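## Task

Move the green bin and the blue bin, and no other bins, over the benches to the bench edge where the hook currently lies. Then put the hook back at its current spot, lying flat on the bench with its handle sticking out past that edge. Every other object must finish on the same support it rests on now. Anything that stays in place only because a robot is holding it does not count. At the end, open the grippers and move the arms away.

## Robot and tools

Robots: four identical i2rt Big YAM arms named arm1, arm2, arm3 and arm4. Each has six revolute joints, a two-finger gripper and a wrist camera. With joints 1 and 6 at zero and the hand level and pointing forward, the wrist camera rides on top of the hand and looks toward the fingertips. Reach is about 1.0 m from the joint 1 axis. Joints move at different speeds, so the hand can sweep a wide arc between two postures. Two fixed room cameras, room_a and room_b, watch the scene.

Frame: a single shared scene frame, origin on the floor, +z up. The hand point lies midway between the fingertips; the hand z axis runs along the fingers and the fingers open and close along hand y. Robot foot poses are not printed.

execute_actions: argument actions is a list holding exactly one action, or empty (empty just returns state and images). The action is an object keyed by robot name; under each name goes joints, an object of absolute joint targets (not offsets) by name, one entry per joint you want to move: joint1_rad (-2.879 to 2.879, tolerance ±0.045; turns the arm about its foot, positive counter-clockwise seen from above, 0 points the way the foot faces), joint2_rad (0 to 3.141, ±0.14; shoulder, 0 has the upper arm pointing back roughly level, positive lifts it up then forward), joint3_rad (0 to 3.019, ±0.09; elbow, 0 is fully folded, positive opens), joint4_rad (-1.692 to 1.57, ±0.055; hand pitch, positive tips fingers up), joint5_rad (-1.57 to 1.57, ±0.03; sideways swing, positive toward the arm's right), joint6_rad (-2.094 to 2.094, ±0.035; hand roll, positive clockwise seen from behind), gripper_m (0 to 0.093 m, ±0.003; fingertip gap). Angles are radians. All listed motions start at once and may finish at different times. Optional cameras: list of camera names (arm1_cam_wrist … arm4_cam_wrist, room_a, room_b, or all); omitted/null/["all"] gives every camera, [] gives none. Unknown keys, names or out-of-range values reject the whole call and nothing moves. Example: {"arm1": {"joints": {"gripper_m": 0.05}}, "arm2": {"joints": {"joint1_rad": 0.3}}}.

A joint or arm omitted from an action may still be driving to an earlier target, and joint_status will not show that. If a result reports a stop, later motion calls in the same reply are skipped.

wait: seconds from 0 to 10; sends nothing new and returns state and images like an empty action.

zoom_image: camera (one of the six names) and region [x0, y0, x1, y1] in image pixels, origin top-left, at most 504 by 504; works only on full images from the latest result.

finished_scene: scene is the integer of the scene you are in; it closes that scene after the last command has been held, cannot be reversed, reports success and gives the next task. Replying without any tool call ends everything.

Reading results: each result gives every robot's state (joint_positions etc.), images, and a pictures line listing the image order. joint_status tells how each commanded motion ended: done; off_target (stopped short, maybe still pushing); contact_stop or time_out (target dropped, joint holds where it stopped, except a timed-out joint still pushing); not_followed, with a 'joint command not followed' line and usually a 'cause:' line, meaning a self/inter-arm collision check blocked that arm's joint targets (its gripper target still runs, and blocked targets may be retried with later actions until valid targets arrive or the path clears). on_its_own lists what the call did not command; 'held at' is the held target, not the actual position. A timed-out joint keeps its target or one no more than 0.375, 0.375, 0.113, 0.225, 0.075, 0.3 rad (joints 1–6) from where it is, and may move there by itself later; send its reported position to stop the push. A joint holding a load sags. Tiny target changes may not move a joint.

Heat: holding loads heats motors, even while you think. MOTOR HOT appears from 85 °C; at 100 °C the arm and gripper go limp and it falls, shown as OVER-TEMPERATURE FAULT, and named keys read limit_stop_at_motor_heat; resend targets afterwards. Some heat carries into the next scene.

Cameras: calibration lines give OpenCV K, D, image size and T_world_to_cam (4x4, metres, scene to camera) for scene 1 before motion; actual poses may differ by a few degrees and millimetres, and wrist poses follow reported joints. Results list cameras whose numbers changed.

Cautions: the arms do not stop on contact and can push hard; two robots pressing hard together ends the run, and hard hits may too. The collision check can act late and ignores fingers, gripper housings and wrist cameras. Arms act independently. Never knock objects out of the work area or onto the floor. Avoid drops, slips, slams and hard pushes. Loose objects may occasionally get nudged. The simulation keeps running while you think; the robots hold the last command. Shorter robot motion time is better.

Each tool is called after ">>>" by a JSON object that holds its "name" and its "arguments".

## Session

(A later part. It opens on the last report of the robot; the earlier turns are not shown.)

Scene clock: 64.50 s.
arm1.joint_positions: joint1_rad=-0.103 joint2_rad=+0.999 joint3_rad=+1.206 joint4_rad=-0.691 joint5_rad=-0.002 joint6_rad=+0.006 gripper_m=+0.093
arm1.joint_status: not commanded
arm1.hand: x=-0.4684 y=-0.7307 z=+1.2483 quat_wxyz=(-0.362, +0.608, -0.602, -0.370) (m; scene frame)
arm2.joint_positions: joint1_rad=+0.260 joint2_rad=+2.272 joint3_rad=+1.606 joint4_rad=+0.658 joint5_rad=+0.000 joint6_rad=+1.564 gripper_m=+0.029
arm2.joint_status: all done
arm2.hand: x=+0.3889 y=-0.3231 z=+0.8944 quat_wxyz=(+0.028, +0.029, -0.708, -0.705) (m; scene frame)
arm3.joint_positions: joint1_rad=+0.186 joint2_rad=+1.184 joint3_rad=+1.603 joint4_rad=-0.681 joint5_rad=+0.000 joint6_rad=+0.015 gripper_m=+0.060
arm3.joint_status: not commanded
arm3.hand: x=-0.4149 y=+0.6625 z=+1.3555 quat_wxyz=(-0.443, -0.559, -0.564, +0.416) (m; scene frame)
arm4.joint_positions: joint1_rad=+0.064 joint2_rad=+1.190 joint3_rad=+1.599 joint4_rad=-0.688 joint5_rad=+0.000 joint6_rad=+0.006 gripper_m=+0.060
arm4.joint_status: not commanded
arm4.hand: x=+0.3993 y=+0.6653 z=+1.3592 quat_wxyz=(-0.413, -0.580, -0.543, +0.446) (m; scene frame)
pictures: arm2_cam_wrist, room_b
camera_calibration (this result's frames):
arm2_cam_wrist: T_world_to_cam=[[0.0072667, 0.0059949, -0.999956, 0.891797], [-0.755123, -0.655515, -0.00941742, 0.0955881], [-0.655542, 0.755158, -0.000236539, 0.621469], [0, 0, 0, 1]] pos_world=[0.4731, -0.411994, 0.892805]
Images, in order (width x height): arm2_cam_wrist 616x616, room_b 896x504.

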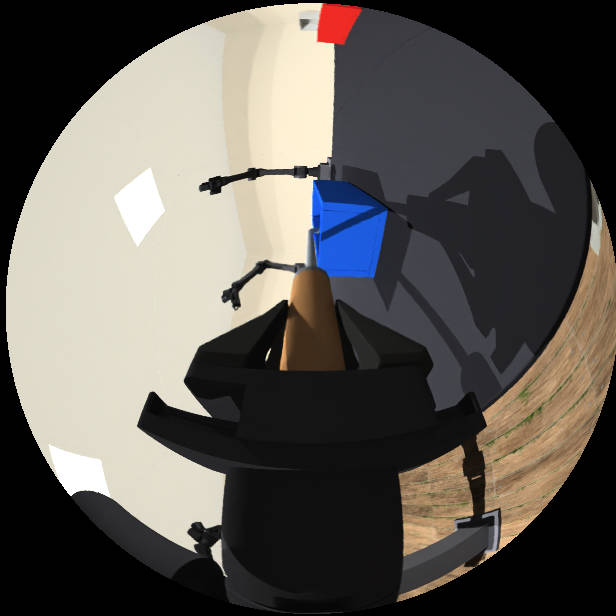

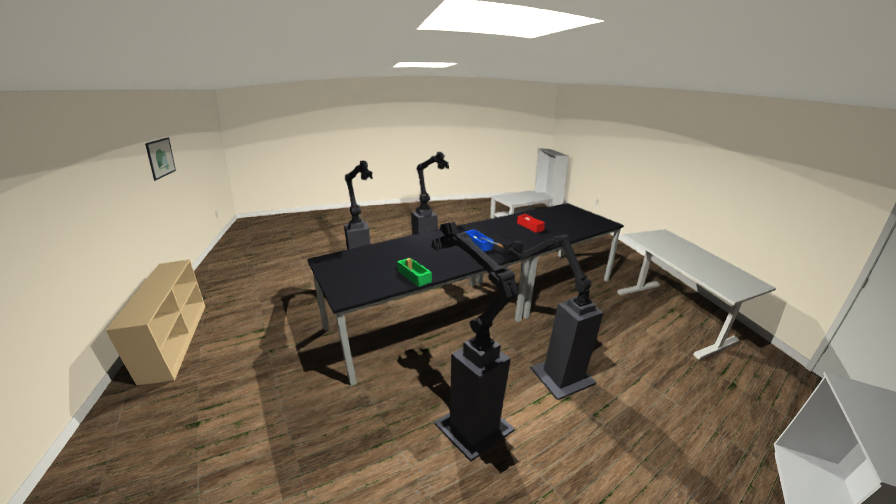

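>>> {"name": "execute_actions", "arguments": {"actions": [{"arm2":{"joints":{"joint2_rad":2.13,"joint3_rad":1.41,"joint4_rad":0.775}}}], "cameras": []}}

>>> {"name": "execute_actions", "arguments": {"actions": [{"arm2":{"joints":{"joint2_rad":2.03,"joint3_rad":1.21,"joint4_rad":0.875}}}], "cameras": []}}

>>> {"name": "execute_actions", "arguments": {"actions": [{"arm2":{"joints":{"joint2_rad":1.93,"joint3_rad":1.01,"joint4_rad":0.975}}}], "cameras": []}}

>>> {"name": "execute_actions", "arguments": {"actions": [{"arm2":{"joints":{"joint2_rad":1.84,"joint3_rad":0.84,"joint4_rad":1.06}}}], "cameras": ["arm2_cam_wrist","room_b"]}}

Scene clock: 66.00 s.
arm1.joint_positions: joint1_rad=-0.103 joint2_rad=+0.999 joint3_rad=+1.206 joint4_rad=-0.691 joint5_rad=-0.002 joint6_rad=+0.006 gripper_m=+0.093
arm1.joint_status: not commanded
arm1.hand: x=-0.4684 y=-0.7307 z=+1.2483 quat_wxyz=(-0.362, +0.608, -0.602, -0.370) (m; scene frame)
arm2.joint_positions: joint1_rad=+0.260 joint2_rad=+2.166 joint3_rad=+1.401 joint4_rad=+0.727 joint5_rad=+0.000 joint6_rad=+1.564 gripper_m=+0.029
arm2.joint_status: all done
arm2.hand: x=+0.3931 y=-0.3752 z=+0.8890 quat_wxyz=(+0.028, +0.030, -0.718, -0.695) (m; scene frame)
arm3.joint_positions: joint1_rad=+0.186 joint2_rad=+1.184 joint3_rad=+1.603 joint4_rad=-0.681 joint5_rad=+0.000 joint6_rad=+0.015 gripper_m=+0.060
arm3.joint_status: not commanded
arm3.hand: x=-0.4149 y=+0.6625 z=+1.3555 quat_wxyz=(-0.443, -0.559, -0.564, +0.416) (m; scene frame)
arm4.joint_positions: joint1_rad=+0.064 joint2_rad=+1.190 joint3_rad=+1.599 joint4_rad=-0.688 joint5_rad=+0.000 joint6_rad=+0.006 gripper_m=+0.060
arm4.joint_status: not commanded
arm4.hand: x=+0.3993 y=+0.6653 z=+1.3592 quat_wxyz=(-0.413, -0.580, -0.543, +0.446) (m; scene frame)
pictures: none
No camera images: the call's "cameras" was empty. Leave "cameras" out to get every camera's image.

Scene clock: 66.87 s.
arm1.joint_positions: joint1_rad=-0.103 joint2_rad=+0.999 joint3_rad=+1.206 joint4_rad=-0.691 joint5_rad=-0.002 joint6_rad=+0.006 gripper_m=+0.093
arm1.joint_status: not commanded
arm1.hand: x=-0.4684 y=-0.7307 z=+1.2483 quat_wxyz=(-0.362, +0.608, -0.602, -0.370) (m; scene frame)
arm2.joint_positions: joint1_rad=+0.260 joint2_rad=+2.066 joint3_rad=+1.203 joint4_rad=+0.823 joint5_rad=+0.000 joint6_rad=+1.564 gripper_m=+0.029
arm2.joint_status: all done
arm2.hand: x=+0.3977 y=-0.4312 z=+0.8876 quat_wxyz=(+0.028, +0.030, -0.719, -0.694) (m; scene frame)
arm3.joint_positions: joint1_rad=+0.186 joint2_rad=+1.184 joint3_rad=+1.603 joint4_rad=-0.681 joint5_rad=+0.000 joint6_rad=+0.015 gripper_m=+0.060
arm3.joint_status: not commanded
arm3.hand: x=-0.4149 y=+0.6625 z=+1.3555 quat_wxyz=(-0.443, -0.559, -0.564, +0.416) (m; scene frame)
arm4.joint_positions: joint1_rad=+0.064 joint2_rad=+1.190 joint3_rad=+1.599 joint4_rad=-0.688 joint5_rad=+0.000 joint6_rad=+0.006 gripper_m=+0.060
arm4.joint_status: not commanded
arm4.hand: x=+0.3993 y=+0.6653 z=+1.3592 quat_wxyz=(-0.413, -0.580, -0.543, +0.446) (m; scene frame)
pictures: none
No camera images: the call's "cameras" was empty. Leave "cameras" out to get every camera's image.

Scene clock: 67.73 s.
arm1.joint_positions: joint1_rad=-0.103 joint2_rad=+0.999 joint3_rad=+1.206 joint4_rad=-0.691 joint5_rad=-0.002 joint6_rad=+0.006 gripper_m=+0.093
arm1.joint_status: not commanded
arm1.hand: x=-0.4684 y=-0.7307 z=+1.2483 quat_wxyz=(-0.362, +0.608, -0.602, -0.370) (m; scene frame)
arm2.joint_positions: joint1_rad=+0.260 joint2_rad=+1.965 joint3_rad=+1.002 joint4_rad=+0.921 joint5_rad=+0.000 joint6_rad=+1.564 gripper_m=+0.029
arm2.joint_status: all done
arm2.hand: x=+0.4027 y=-0.4929 z=+0.8859 quat_wxyz=(+0.027, +0.030, -0.720, -0.693) (m; scene frame)
arm3.joint_positions: joint1_rad=+0.186 joint2_rad=+1.184 joint3_rad=+1.603 joint4_rad=-0.681 joint5_rad=+0.000 joint6_rad=+0.015 gripper_m=+0.060
arm3.joint_status: not commanded
arm3.hand: x=-0.4149 y=+0.6625 z=+1.3555 quat_wxyz=(-0.443, -0.559, -0.564, +0.416) (m; scene frame)
arm4.joint_positions: joint1_rad=+0.064 joint2_rad=+1.190 joint3_rad=+1.599 joint4_rad=-0.688 joint5_rad=+0.000 joint6_rad=+0.006 gripper_m=+0.060
arm4.joint_status: not commanded
arm4.hand: x=+0.3993 y=+0.6653 z=+1.3592 quat_wxyz=(-0.413, -0.580, -0.543, +0.446) (m; scene frame)
pictures: none
No camera images: the call's "cameras" was empty. Leave "cameras" out to get every camera's image.

Scene clock: 69.73 s.
arm1.joint_positions: joint1_rad=-0.103 joint2_rad=+0.999 joint3_rad=+1.206 joint4_rad=-0.691 joint5_rad=-0.002 joint6_rad=+0.006 gripper_m=+0.093
arm1.joint_status: not commanded
arm1.hand: x=-0.4684 y=-0.7307 z=+1.2483 quat_wxyz=(-0.362, +0.608, -0.602, -0.370) (m; scene frame)
arm2.joint_positions: joint1_rad=+0.260 joint2_rad=+1.875 joint3_rad=+0.828 joint4_rad=+1.000 joint5_rad=+0.000 joint6_rad=+1.564 gripper_m=+0.029
arm2.joint_status: joint4_rad time_out (moved +0.080 of +0.139); the others done
arm2.on_its_own: joint4_rad reads +1.000 and still pushes toward +1.060 since a time_out
arm2.hand: x=+0.4073 y=-0.5498 z=+0.8851 quat_wxyz=(+0.027, +0.030, -0.721, -0.691) (m; scene frame)
arm3.joint_positions: joint1_rad=+0.186 joint2_rad=+1.184 joint3_rad=+1.603 joint4_rad=-0.681 joint5_rad=+0.000 joint6_rad=+0.015 gripper_m=+0.060
arm3.joint_status: not commanded
arm3.hand: x=-0.4149 y=+0.6625 z=+1.3555 quat_wxyz=(-0.443, -0.559, -0.564, +0.416) (m; scene frame)
arm4.joint_positions: joint1_rad=+0.064 joint2_rad=+1.190 joint3_rad=+1.599 joint4_rad=-0.688 joint5_rad=+0.000 joint6_rad=+0.006 gripper_m=+0.060
arm4.joint_status: not commanded
arm4.hand: x=+0.3993 y=+0.6653 z=+1.3592 quat_wxyz=(-0.413, -0.580, -0.543, +0.446) (m; scene frame)
pictures: arm2_cam_wrist, room_b
camera_calibration (this result's frames):
arm2_cam_wrist: T_world_to_cam=[[0.0103727, -0.0320172, -0.999433, 0.861067], [-0.755014, -0.655576, 0.0131656, -0.0592423], [-0.655626, 0.75445, -0.0309736, 0.831638], [0, 0, 0, 1]] pos_world=[0.491584, -0.638698, 0.887118]
Images, in order (width x height): arm2_cam_wrist 616x616, room_b 896x504.

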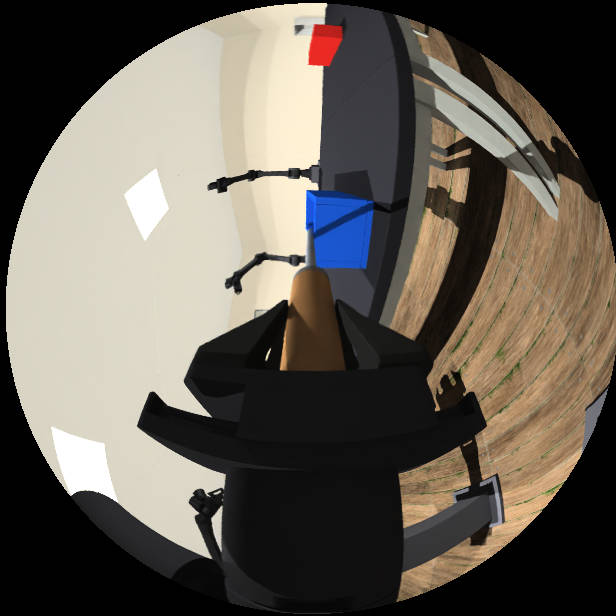

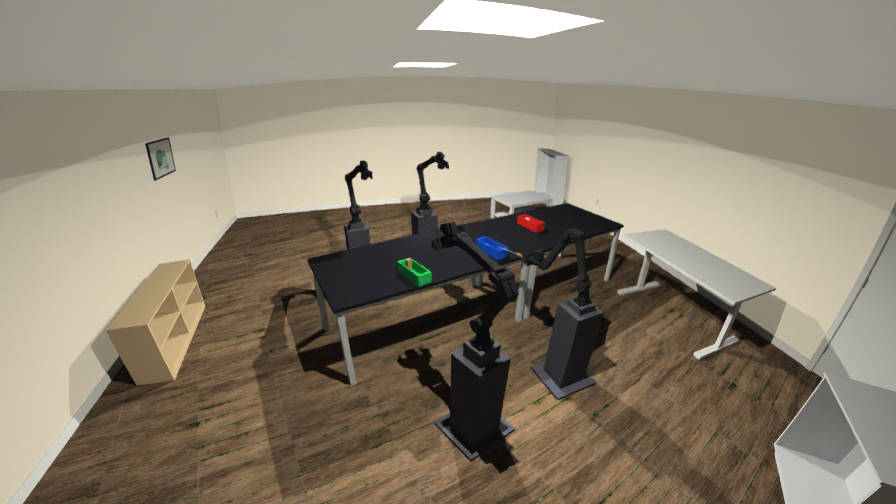

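>>> {"name": "execute_actions", "arguments": {"actions": [{"arm2":{"joints":{"joint2_rad":1.73,"joint3_rad":0.66,"joint4_rad":1.12}}}], "cameras": ["arm2_cam_wrist","arm1_cam_wrist"]}}

Scene clock: 71.90 s.
arm1.joint_positions: joint1_rad=-0.103 joint2_rad=+0.999 joint3_rad=+1.206 joint4_rad=-0.691 joint5_rad=-0.002 joint6_rad=+0.006 gripper_m=+0.093
arm1.joint_status: not commanded
arm1.hand: x=-0.4684 y=-0.7307 z=+1.2483 quat_wxyz=(-0.362, +0.608, -0.602, -0.370) (m; scene frame)
arm2.joint_positions: joint1_rad=+0.260 joint2_rad=+1.760 joint3_rad=+0.646 joint4_rad=+1.057 joint5_rad=+0.000 joint6_rad=+1.564 gripper_m=+0.029
arm2.joint_status: joint4_rad time_out (moved +0.056 of +0.120); the others done
arm2.on_its_own: joint4_rad reads +1.057 and still pushes toward +1.120 since a time_out
arm2.hand: x=+0.4125 y=-0.6126 z=+0.8883 quat_wxyz=(+0.027, +0.030, -0.725, -0.688) (m; scene frame)
arm3.joint_positions: joint1_rad=+0.186 joint2_rad=+1.184 joint3_rad=+1.603 joint4_rad=-0.681 joint5_rad=+0.000 joint6_rad=+0.015 gripper_m=+0.060
arm3.joint_status: not commanded
arm3.hand: x=-0.4149 y=+0.6625 z=+1.3555 quat_wxyz=(-0.443, -0.559, -0.564, +0.416) (m; scene frame)
arm4.joint_positions: joint1_rad=+0.064 joint2_rad=+1.190 joint3_rad=+1.599 joint4_rad=-0.688 joint5_rad=+0.000 joint6_rad=+0.006 gripper_m=+0.060
arm4.joint_status: not commanded
arm4.hand: x=+0.3993 y=+0.6653 z=+1.3592 quat_wxyz=(-0.413, -0.580, -0.543, +0.446) (m; scene frame)
pictures: arm1_cam_wrist, arm2_cam_wrist
camera_calibration (this result's frames):
arm1_cam_wrist: T_world_to_cam=[[0.999845, -0.00707553, -0.0161502, 0.481819], [-0.0135943, -0.892658, -0.45053, -0.0916868], [-0.0112289, 0.450679, -0.892615, 1.56243], [0, 0, 0, 1]] pos_world=[-0.465446, -0.782589, 1.36112]
arm2_cam_wrist: T_world_to_cam=[[0.0112431, -0.0426543, -0.999027, 0.854974], [-0.754996, -0.655439, 0.0194878, -0.102116], [-0.655633, 0.754042, -0.0395731, 0.889886], [0, 0, 0, 1]] pos_world=[0.496729, -0.701474, 0.891347]
Images, in order (width x height): arm1_cam_wrist 616x616, arm2_cam_wrist 616x616.

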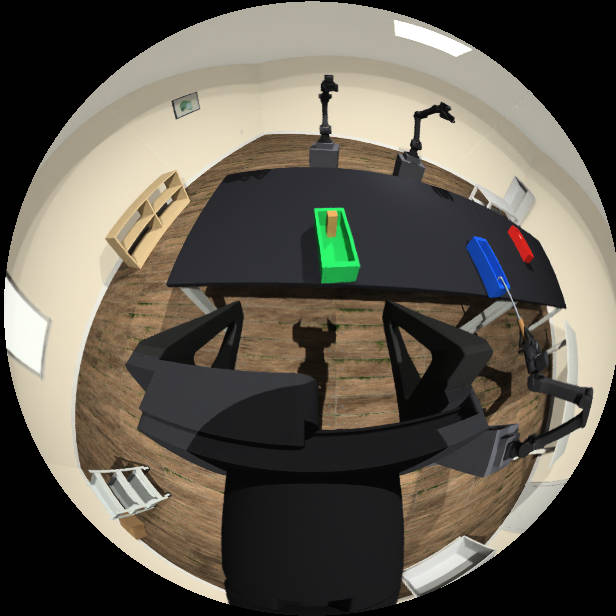

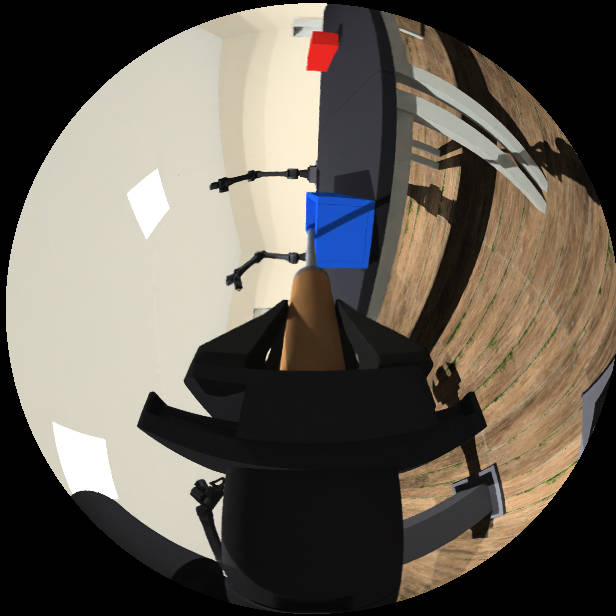

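>>> {"name": "execute_actions", "arguments": {"actions": [{"arm2":{"joints":{"joint2_rad":1.66,"joint3_rad":0.87}}}], "cameras": []}}

>>> {"name": "execute_actions", "arguments": {"actions": [{"arm2":{"joints":{"joint1_rad":-0.5,"joint2_rad":1.9,"joint3_rad":1.4,"joint5_rad":-0.665}}}], "cameras": []}}

>>> {"name": "execute_actions", "arguments": {"actions": [{"arm2":{"joints":{"joint2_rad":2.36,"joint3_rad":1.9,"joint4_rad":0.71,"joint6_rad":0}}}], "cameras": []}}

>>> {"name": "execute_actions", "arguments": {"actions": [{"arm2":{"joints":{"joint2_rad":2.5}}}], "cameras": ["arm2_cam_wrist","arm1_cam_wrist"]}}

Scene clock: 73.37 s.
arm1.joint_positions: joint1_rad=-0.103 joint2_rad=+0.999 joint3_rad=+1.206 joint4_rad=-0.691 joint5_rad=-0.002 joint6_rad=+0.006 gripper_m=+0.093
arm1.joint_status: not commanded
arm1.hand: x=-0.4684 y=-0.7307 z=+1.2483 quat_wxyz=(-0.362, +0.608, -0.602, -0.370) (m; scene frame)
arm2.joint_positions: joint1_rad=+0.260 joint2_rad=+1.682 joint3_rad=+0.825 joint4_rad=+1.069 joint5_rad=+0.000 joint6_rad=+1.564 gripper_m=+0.029
arm2.joint_status: all done
arm2.hand: x=+0.4092 y=-0.5651 z=+1.0181 quat_wxyz=(+0.030, +0.026, -0.626, -0.779) (m; scene frame)
arm3.joint_positions: joint1_rad=+0.186 joint2_rad=+1.184 joint3_rad=+1.603 joint4_rad=-0.681 joint5_rad=+0.000 joint6_rad=+0.015 gripper_m=+0.060
arm3.joint_status: not commanded
arm3.hand: x=-0.4149 y=+0.6625 z=+1.3555 quat_wxyz=(-0.443, -0.559, -0.564, +0.416) (m; scene frame)
arm4.joint_positions: joint1_rad=+0.064 joint2_rad=+1.190 joint3_rad=+1.599 joint4_rad=-0.688 joint5_rad=+0.000 joint6_rad=+0.006 gripper_m=+0.060
arm4.joint_status: not commanded
arm4.hand: x=+0.3993 y=+0.6653 z=+1.3592 quat_wxyz=(-0.413, -0.580, -0.543, +0.446) (m; scene frame)
pictures: none
No camera images: the call's "cameras" was empty. Leave "cameras" out to get every camera's image.

Scene clock: 75.23 s.
arm1.joint_positions: joint1_rad=-0.103 joint2_rad=+0.999 joint3_rad=+1.206 joint4_rad=-0.691 joint5_rad=-0.002 joint6_rad=+0.006 gripper_m=+0.093
arm1.joint_status: not commanded
arm1.hand: x=-0.4684 y=-0.7307 z=+1.2483 quat_wxyz=(-0.362, +0.608, -0.602, -0.370) (m; scene frame)
arm2.joint_positions: joint1_rad=-0.491 joint2_rad=+1.929 joint3_rad=+1.344 joint4_rad=+1.071 joint5_rad=-0.674 joint6_rad=+1.564 gripper_m=+0.029
arm2.joint_status: all done
arm2.hand: x=+0.8238 y=-0.5538 z=+1.1015 quat_wxyz=(-0.106, +0.107, -0.552, -0.820) (m; scene frame)
arm3.joint_positions: joint1_rad=+0.186 joint2_rad=+1.184 joint3_rad=+1.603 joint4_rad=-0.681 joint5_rad=+0.000 joint6_rad=+0.015 gripper_m=+0.060
arm3.joint_status: not commanded
arm3.hand: x=-0.4149 y=+0.6625 z=+1.3555 quat_wxyz=(-0.443, -0.559, -0.564, +0.416) (m; scene frame)
arm4.joint_positions: joint1_rad=+0.064 joint2_rad=+1.190 joint3_rad=+1.599 joint4_rad=-0.688 joint5_rad=+0.000 joint6_rad=+0.006 gripper_m=+0.060
arm4.joint_status: not commanded
arm4.hand: x=+0.3993 y=+0.6653 z=+1.3592 quat_wxyz=(-0.413, -0.580, -0.543, +0.446) (m; scene frame)
pictures: none
No camera images: the call's "cameras" was empty. Leave "cameras" out to get every camera's image.

Scene clock: 77.37 s.
arm1.joint_positions: joint1_rad=-0.103 joint2_rad=+0.999 joint3_rad=+1.206 joint4_rad=-0.691 joint5_rad=-0.002 joint6_rad=+0.006 gripper_m=+0.093
arm1.joint_status: not commanded
arm1.hand: x=-0.4684 y=-0.7307 z=+1.2483 quat_wxyz=(-0.362, +0.608, -0.602, -0.370) (m; scene frame)
arm2.joint_positions: joint1_rad=-0.493 joint2_rad=+2.404 joint3_rad=+1.824 joint4_rad=+0.693 joint5_rad=-0.667 joint6_rad=+0.012 gripper_m=+0.029
arm2.joint_status: all done
arm2.hand: x=+0.9204 y=-0.4336 z=+0.9029 quat_wxyz=(-0.537, +0.488, -0.464, -0.508) (m; scene frame)
arm3.joint_positions: joint1_rad=+0.186 joint2_rad=+1.184 joint3_rad=+1.603 joint4_rad=-0.681 joint5_rad=+0.000 joint6_rad=+0.015 gripper_m=+0.060
arm3.joint_status: not commanded
arm3.hand: x=-0.4149 y=+0.6625 z=+1.3555 quat_wxyz=(-0.443, -0.559, -0.564, +0.416) (m; scene frame)
arm4.joint_positions: joint1_rad=+0.064 joint2_rad=+1.190 joint3_rad=+1.599 joint4_rad=-0.688 joint5_rad=+0.000 joint6_rad=+0.006 gripper_m=+0.060
arm4.joint_status: not commanded
arm4.hand: x=+0.3993 y=+0.6653 z=+1.3592 quat_wxyz=(-0.413, -0.580, -0.543, +0.446) (m; scene frame)
pictures: none
No camera images: the call's "cameras" was empty. Leave "cameras" out to get every camera's image.

Scene clock: 78.40 s.
arm1.joint_positions: joint1_rad=-0.103 joint2_rad=+0.999 joint3_rad=+1.206 joint4_rad=-0.691 joint5_rad=-0.002 joint6_rad=+0.006 gripper_m=+0.093
arm1.joint_status: not commanded
arm1.hand: x=-0.4684 y=-0.7307 z=+1.2483 quat_wxyz=(-0.362, +0.608, -0.602, -0.370) (m; scene frame)
arm2.joint_positions: joint1_rad=-0.493 joint2_rad=+2.502 joint3_rad=+1.851 joint4_rad=+0.693 joint5_rad=-0.665 joint6_rad=+0.001 gripper_m=+0.029
arm2.joint_status: all done
arm2.hand: x=+0.9231 y=-0.4304 z=+0.8330 quat_wxyz=(-0.516, +0.494, -0.487, -0.502) (m; scene frame)
arm3.joint_positions: joint1_rad=+0.186 joint2_rad=+1.184 joint3_rad=+1.603 joint4_rad=-0.681 joint5_rad=+0.000 joint6_rad=+0.015 gripper_m=+0.060
arm3.joint_status: not commanded
arm3.hand: x=-0.4149 y=+0.6625 z=+1.3555 quat_wxyz=(-0.443, -0.559, -0.564, +0.416) (m; scene frame)
arm4.joint_positions: joint1_rad=+0.064 joint2_rad=+1.190 joint3_rad=+1.599 joint4_rad=-0.688 joint5_rad=+0.000 joint6_rad=+0.006 gripper_m=+0.060
arm4.joint_status: not commanded
arm4.hand: x=+0.3993 y=+0.6653 z=+1.3592 quat_wxyz=(-0.413, -0.580, -0.543, +0.446) (m; scene frame)
pictures: arm1_cam_wrist, arm2_cam_wrist
camera_calibration (this result's frames):
arm1_cam_wrist: T_world_to_cam=[[0.999845, -0.00707553, -0.0161502, 0.481819], [-0.0135943, -0.892658, -0.45053, -0.0916868], [-0.0112289, 0.450679, -0.892615, 1.56243], [0, 0, 0, 1]] pos_world=[-0.465446, -0.782589, 1.36112]
arm2_cam_wrist: T_world_to_cam=[[0.99964, 0.00225741, 0.0267426, -0.945749], [0.0233874, -0.562036, -0.826782, 0.43052], [0.0131639, 0.82711, -0.561886, 0.934271], [0, 0, 0, 1]] pos_world=[0.923041, -0.528642, 0.906192]
Images, in order (width x height): arm1_cam_wrist 616x616, arm2_cam_wrist 616x616.

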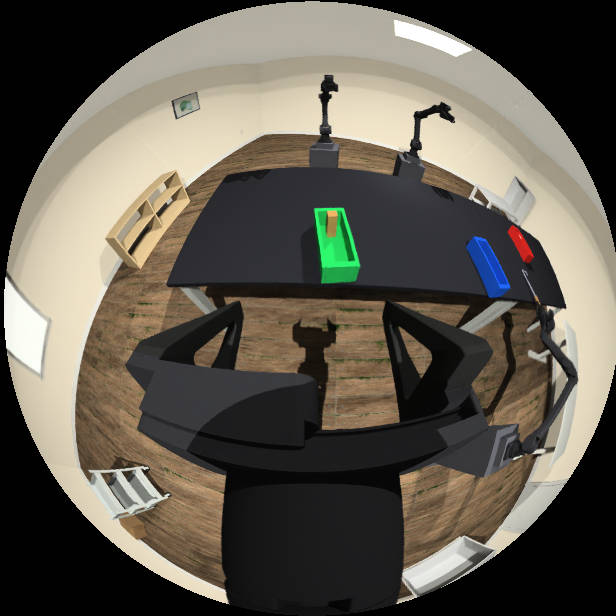

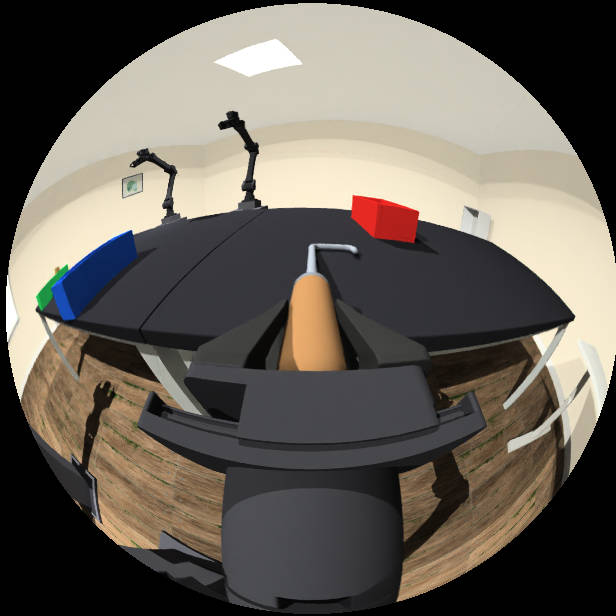

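>>> {"name": "execute_actions", "arguments": {"actions": [{"arm2":{"joints":{"joint2_rad":2.56}}}], "cameras": []}}

>>> {"name": "execute_actions", "arguments": {"actions": [{"arm2":{"joints":{"gripper_m":0.093}}}], "cameras": []}}

>>> {"name": "execute_actions", "arguments": {"actions": [{"arm2":{"joints":{"joint1_rad":-0.59,"joint2_rad":2.33,"joint3_rad":1.55,"joint4_rad":0.87,"joint5_rad":-0.755}}}], "cameras": ["arm2_cam_wrist"]}}

>>> {"name": "execute_actions", "arguments": {"actions": [{"arm2":{"joints":{"joint2_rad":1.5,"joint3_rad":1.2}}}], "cameras": ["arm2_cam_wrist","arm1_cam_wrist"]}}

Scene clock: 79.63 s.
arm1.joint_positions: joint1_rad=-0.103 joint2_rad=+0.999 joint3_rad=+1.206 joint4_rad=-0.691 joint5_rad=-0.002 joint6_rad=+0.006 gripper_m=+0.093
arm1.joint_status: not commanded
arm1.hand: x=-0.4684 y=-0.7307 z=+1.2483 quat_wxyz=(-0.362, +0.608, -0.602, -0.370) (m; scene frame)
arm2.joint_positions: joint1_rad=-0.493 joint2_rad=+2.541 joint3_rad=+1.858 joint4_rad=+0.701 joint5_rad=-0.663 joint6_rad=-0.005 gripper_m=+0.029
arm2.joint_status: all done
arm2.hand: x=+0.9227 y=-0.4310 z=+0.8046 quat_wxyz=(-0.509, +0.496, -0.495, -0.500) (m; scene frame)
arm3.joint_positions: joint1_rad=+0.186 joint2_rad=+1.184 joint3_rad=+1.603 joint4_rad=-0.681 joint5_rad=+0.000 joint6_rad=+0.015 gripper_m=+0.060
arm3.joint_status: not commanded
arm3.hand: x=-0.4149 y=+0.6625 z=+1.3555 quat_wxyz=(-0.443, -0.559, -0.564, +0.416) (m; scene frame)
arm4.joint_positions: joint1_rad=+0.064 joint2_rad=+1.190 joint3_rad=+1.599 joint4_rad=-0.688 joint5_rad=+0.000 joint6_rad=+0.006 gripper_m=+0.060
arm4.joint_status: not commanded
arm4.hand: x=+0.3993 y=+0.6653 z=+1.3592 quat_wxyz=(-0.413, -0.580, -0.543, +0.446) (m; scene frame)
pictures: none
No camera images: the call's "cameras" was empty. Leave "cameras" out to get every camera's image.

Scene clock: 80.33 s.
arm1.joint_positions: joint1_rad=-0.103 joint2_rad=+0.999 joint3_rad=+1.206 joint4_rad=-0.691 joint5_rad=-0.002 joint6_rad=+0.006 gripper_m=+0.093
arm1.joint_status: not commanded
arm1.hand: x=-0.4684 y=-0.7307 z=+1.2483 quat_wxyz=(-0.362, +0.608, -0.602, -0.370) (m; scene frame)
arm2.joint_positions: joint1_rad=-0.493 joint2_rad=+2.541 joint3_rad=+1.858 joint4_rad=+0.701 joint5_rad=-0.663 joint6_rad=-0.005 gripper_m=+0.093
arm2.joint_status: all done
arm2.hand: x=+0.9227 y=-0.4310 z=+0.8046 quat_wxyz=(-0.509, +0.496, -0.495, -0.500) (m; scene frame)
arm3.joint_positions: joint1_rad=+0.186 joint2_rad=+1.184 joint3_rad=+1.603 joint4_rad=-0.681 joint5_rad=+0.000 joint6_rad=+0.015 gripper_m=+0.060
arm3.joint_status: not commanded
arm3.hand: x=-0.4149 y=+0.6625 z=+1.3555 quat_wxyz=(-0.443, -0.559, -0.564, +0.416) (m; scene frame)
arm4.joint_positions: joint1_rad=+0.064 joint2_rad=+1.190 joint3_rad=+1.599 joint4_rad=-0.688 joint5_rad=+0.000 joint6_rad=+0.006 gripper_m=+0.060
arm4.joint_status: not commanded
arm4.hand: x=+0.3993 y=+0.6653 z=+1.3592 quat_wxyz=(-0.413, -0.580, -0.543, +0.446) (m; scene frame)
pictures: none
No camera images: the call's "cameras" was empty. Leave "cameras" out to get every camera's image.

Scene clock: 81.53 s.
arm1.joint_positions: joint1_rad=-0.103 joint2_rad=+0.999 joint3_rad=+1.206 joint4_rad=-0.691 joint5_rad=-0.002 joint6_rad=+0.006 gripper_m=+0.093
arm1.joint_status: not commanded
arm1.hand: x=-0.4684 y=-0.7307 z=+1.2483 quat_wxyz=(-0.362, +0.608, -0.602, -0.370) (m; scene frame)
arm2.joint_positions: joint1_rad=-0.596 joint2_rad=+2.315 joint3_rad=+1.552 joint4_rad=+0.852 joint5_rad=-0.752 joint6_rad=-0.005 gripper_m=+0.093
arm2.joint_status: all done
arm2.hand: x=+0.9371 y=-0.5286 z=+0.8704 quat_wxyz=(-0.538, +0.492, -0.473, -0.495) (m; scene frame)
arm3.joint_positions: joint1_rad=+0.186 joint2_rad=+1.184 joint3_rad=+1.603 joint4_rad=-0.681 joint5_rad=+0.000 joint6_rad=+0.015 gripper_m=+0.060
arm3.joint_status: not commanded
arm3.hand: x=-0.4149 y=+0.6625 z=+1.3555 quat_wxyz=(-0.443, -0.559, -0.564, +0.416) (m; scene frame)
arm4.joint_positions: joint1_rad=+0.064 joint2_rad=+1.190 joint3_rad=+1.599 joint4_rad=-0.688 joint5_rad=+0.000 joint6_rad=+0.006 gripper_m=+0.060
arm4.joint_status: not commanded
arm4.hand: x=+0.3993 y=+0.6653 z=+1.3592 quat_wxyz=(-0.413, -0.580, -0.543, +0.446) (m; scene frame)
pictures: arm2_cam_wrist
camera_calibration (this result's frames):
arm2_cam_wrist: T_world_to_cam=[[0.997603, -0.01596, 0.0673356, -1.0036], [0.0482927, -0.536362, -0.842605, 0.409898], [0.0495643, 0.843837, -0.534306, 0.987026], [0, 0, 0, 1]] pos_world=[0.93248, -0.629053, 0.940334]
Images, in order (width x height): arm2_cam_wrist 616x616.

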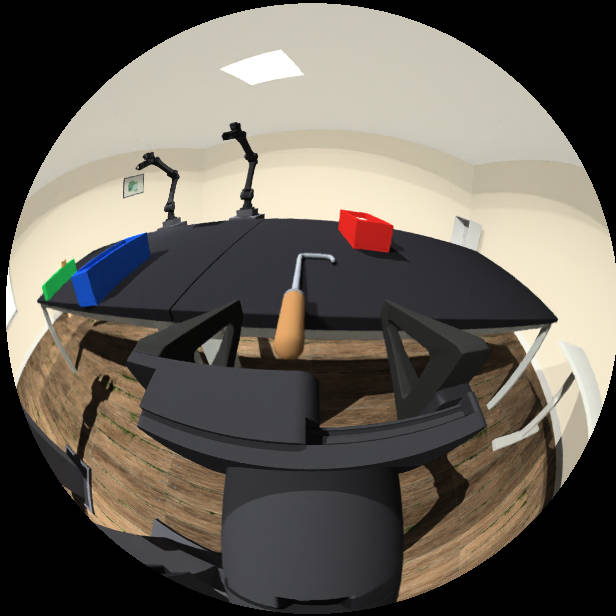

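Scene clock: 83.20 s.
arm1.joint_positions: joint1_rad=-0.103 joint2_rad=+0.999 joint3_rad=+1.206 joint4_rad=-0.691 joint5_rad=-0.002 joint6_rad=+0.006 gripper_m=+0.093
arm1.joint_status: not commanded
arm1.hand: x=-0.4684 y=-0.7307 z=+1.2483 quat_wxyz=(-0.362, +0.608, -0.602, -0.370) (m; scene frame)
arm2.joint_positions: joint1_rad=-0.596 joint2_rad=+1.495 joint3_rad=+1.203 joint4_rad=+0.863 joint5_rad=-0.753 joint6_rad=-0.005 gripper_m=+0.093
arm2.joint_status: all done
arm2.hand: x=+0.7931 y=-0.6790 z=+1.2644 quat_wxyz=(-0.685, +0.468, -0.286, -0.479) (m; scene frame)
arm3.joint_positions: joint1_rad=+0.186 joint2_rad=+1.184 joint3_rad=+1.603 joint4_rad=-0.681 joint5_rad=+0.000 joint6_rad=+0.015 gripper_m=+0.060
arm3.joint_status: not commanded
arm3.hand: x=-0.4149 y=+0.6625 z=+1.3555 quat_wxyz=(-0.443, -0.559, -0.564, +0.416) (m; scene frame)
arm4.joint_positions: joint1_rad=+0.064 joint2_rad=+1.190 joint3_rad=+1.599 joint4_rad=-0.688 joint5_rad=+0.000 joint6_rad=+0.006 gripper_m=+0.060
arm4.joint_status: not commanded
arm4.hand: x=+0.3993 y=+0.6653 z=+1.3592 quat_wxyz=(-0.413, -0.580, -0.543, +0.446) (m; scene frame)
pictures: arm1_cam_wrist, arm2_cam_wrist
camera_calibration (this result's frames):
arm1_cam_wrist: T_world_to_cam=[[0.999845, -0.00707553, -0.0161502, 0.481819], [-0.0135943, -0.892658, -0.45053, -0.0916868], [-0.0112289, 0.450679, -0.892615, 1.56243], [0, 0, 0, 1]] pos_world=[-0.465446, -0.782589, 1.36112]
arm2_cam_wrist: T_world_to_cam=[[0.921052, -0.0960973, 0.377397, -1.27457], [0.348375, -0.229826, -0.908743, 0.721935], [0.174064, 0.968476, -0.178204, 0.86725], [0, 0, 0, 1]] pos_world=[0.771481, -0.796473, 1.29162]
Images, in order (width x height): arm1_cam_wrist 616x616, arm2_cam_wrist 616x616.

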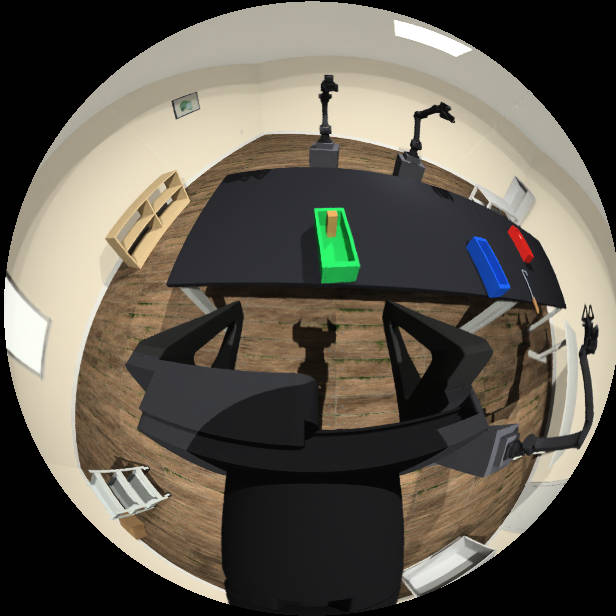

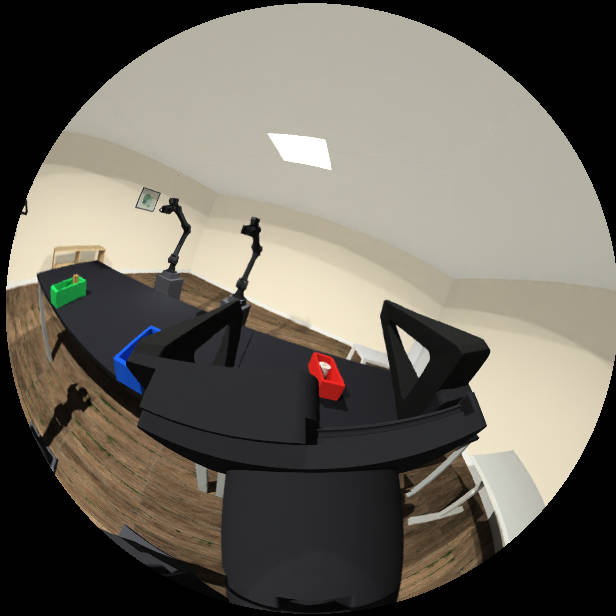

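>>> {"name": "finished_scene", "arguments": {"scene": 2}}

The scene is finished: the task was done.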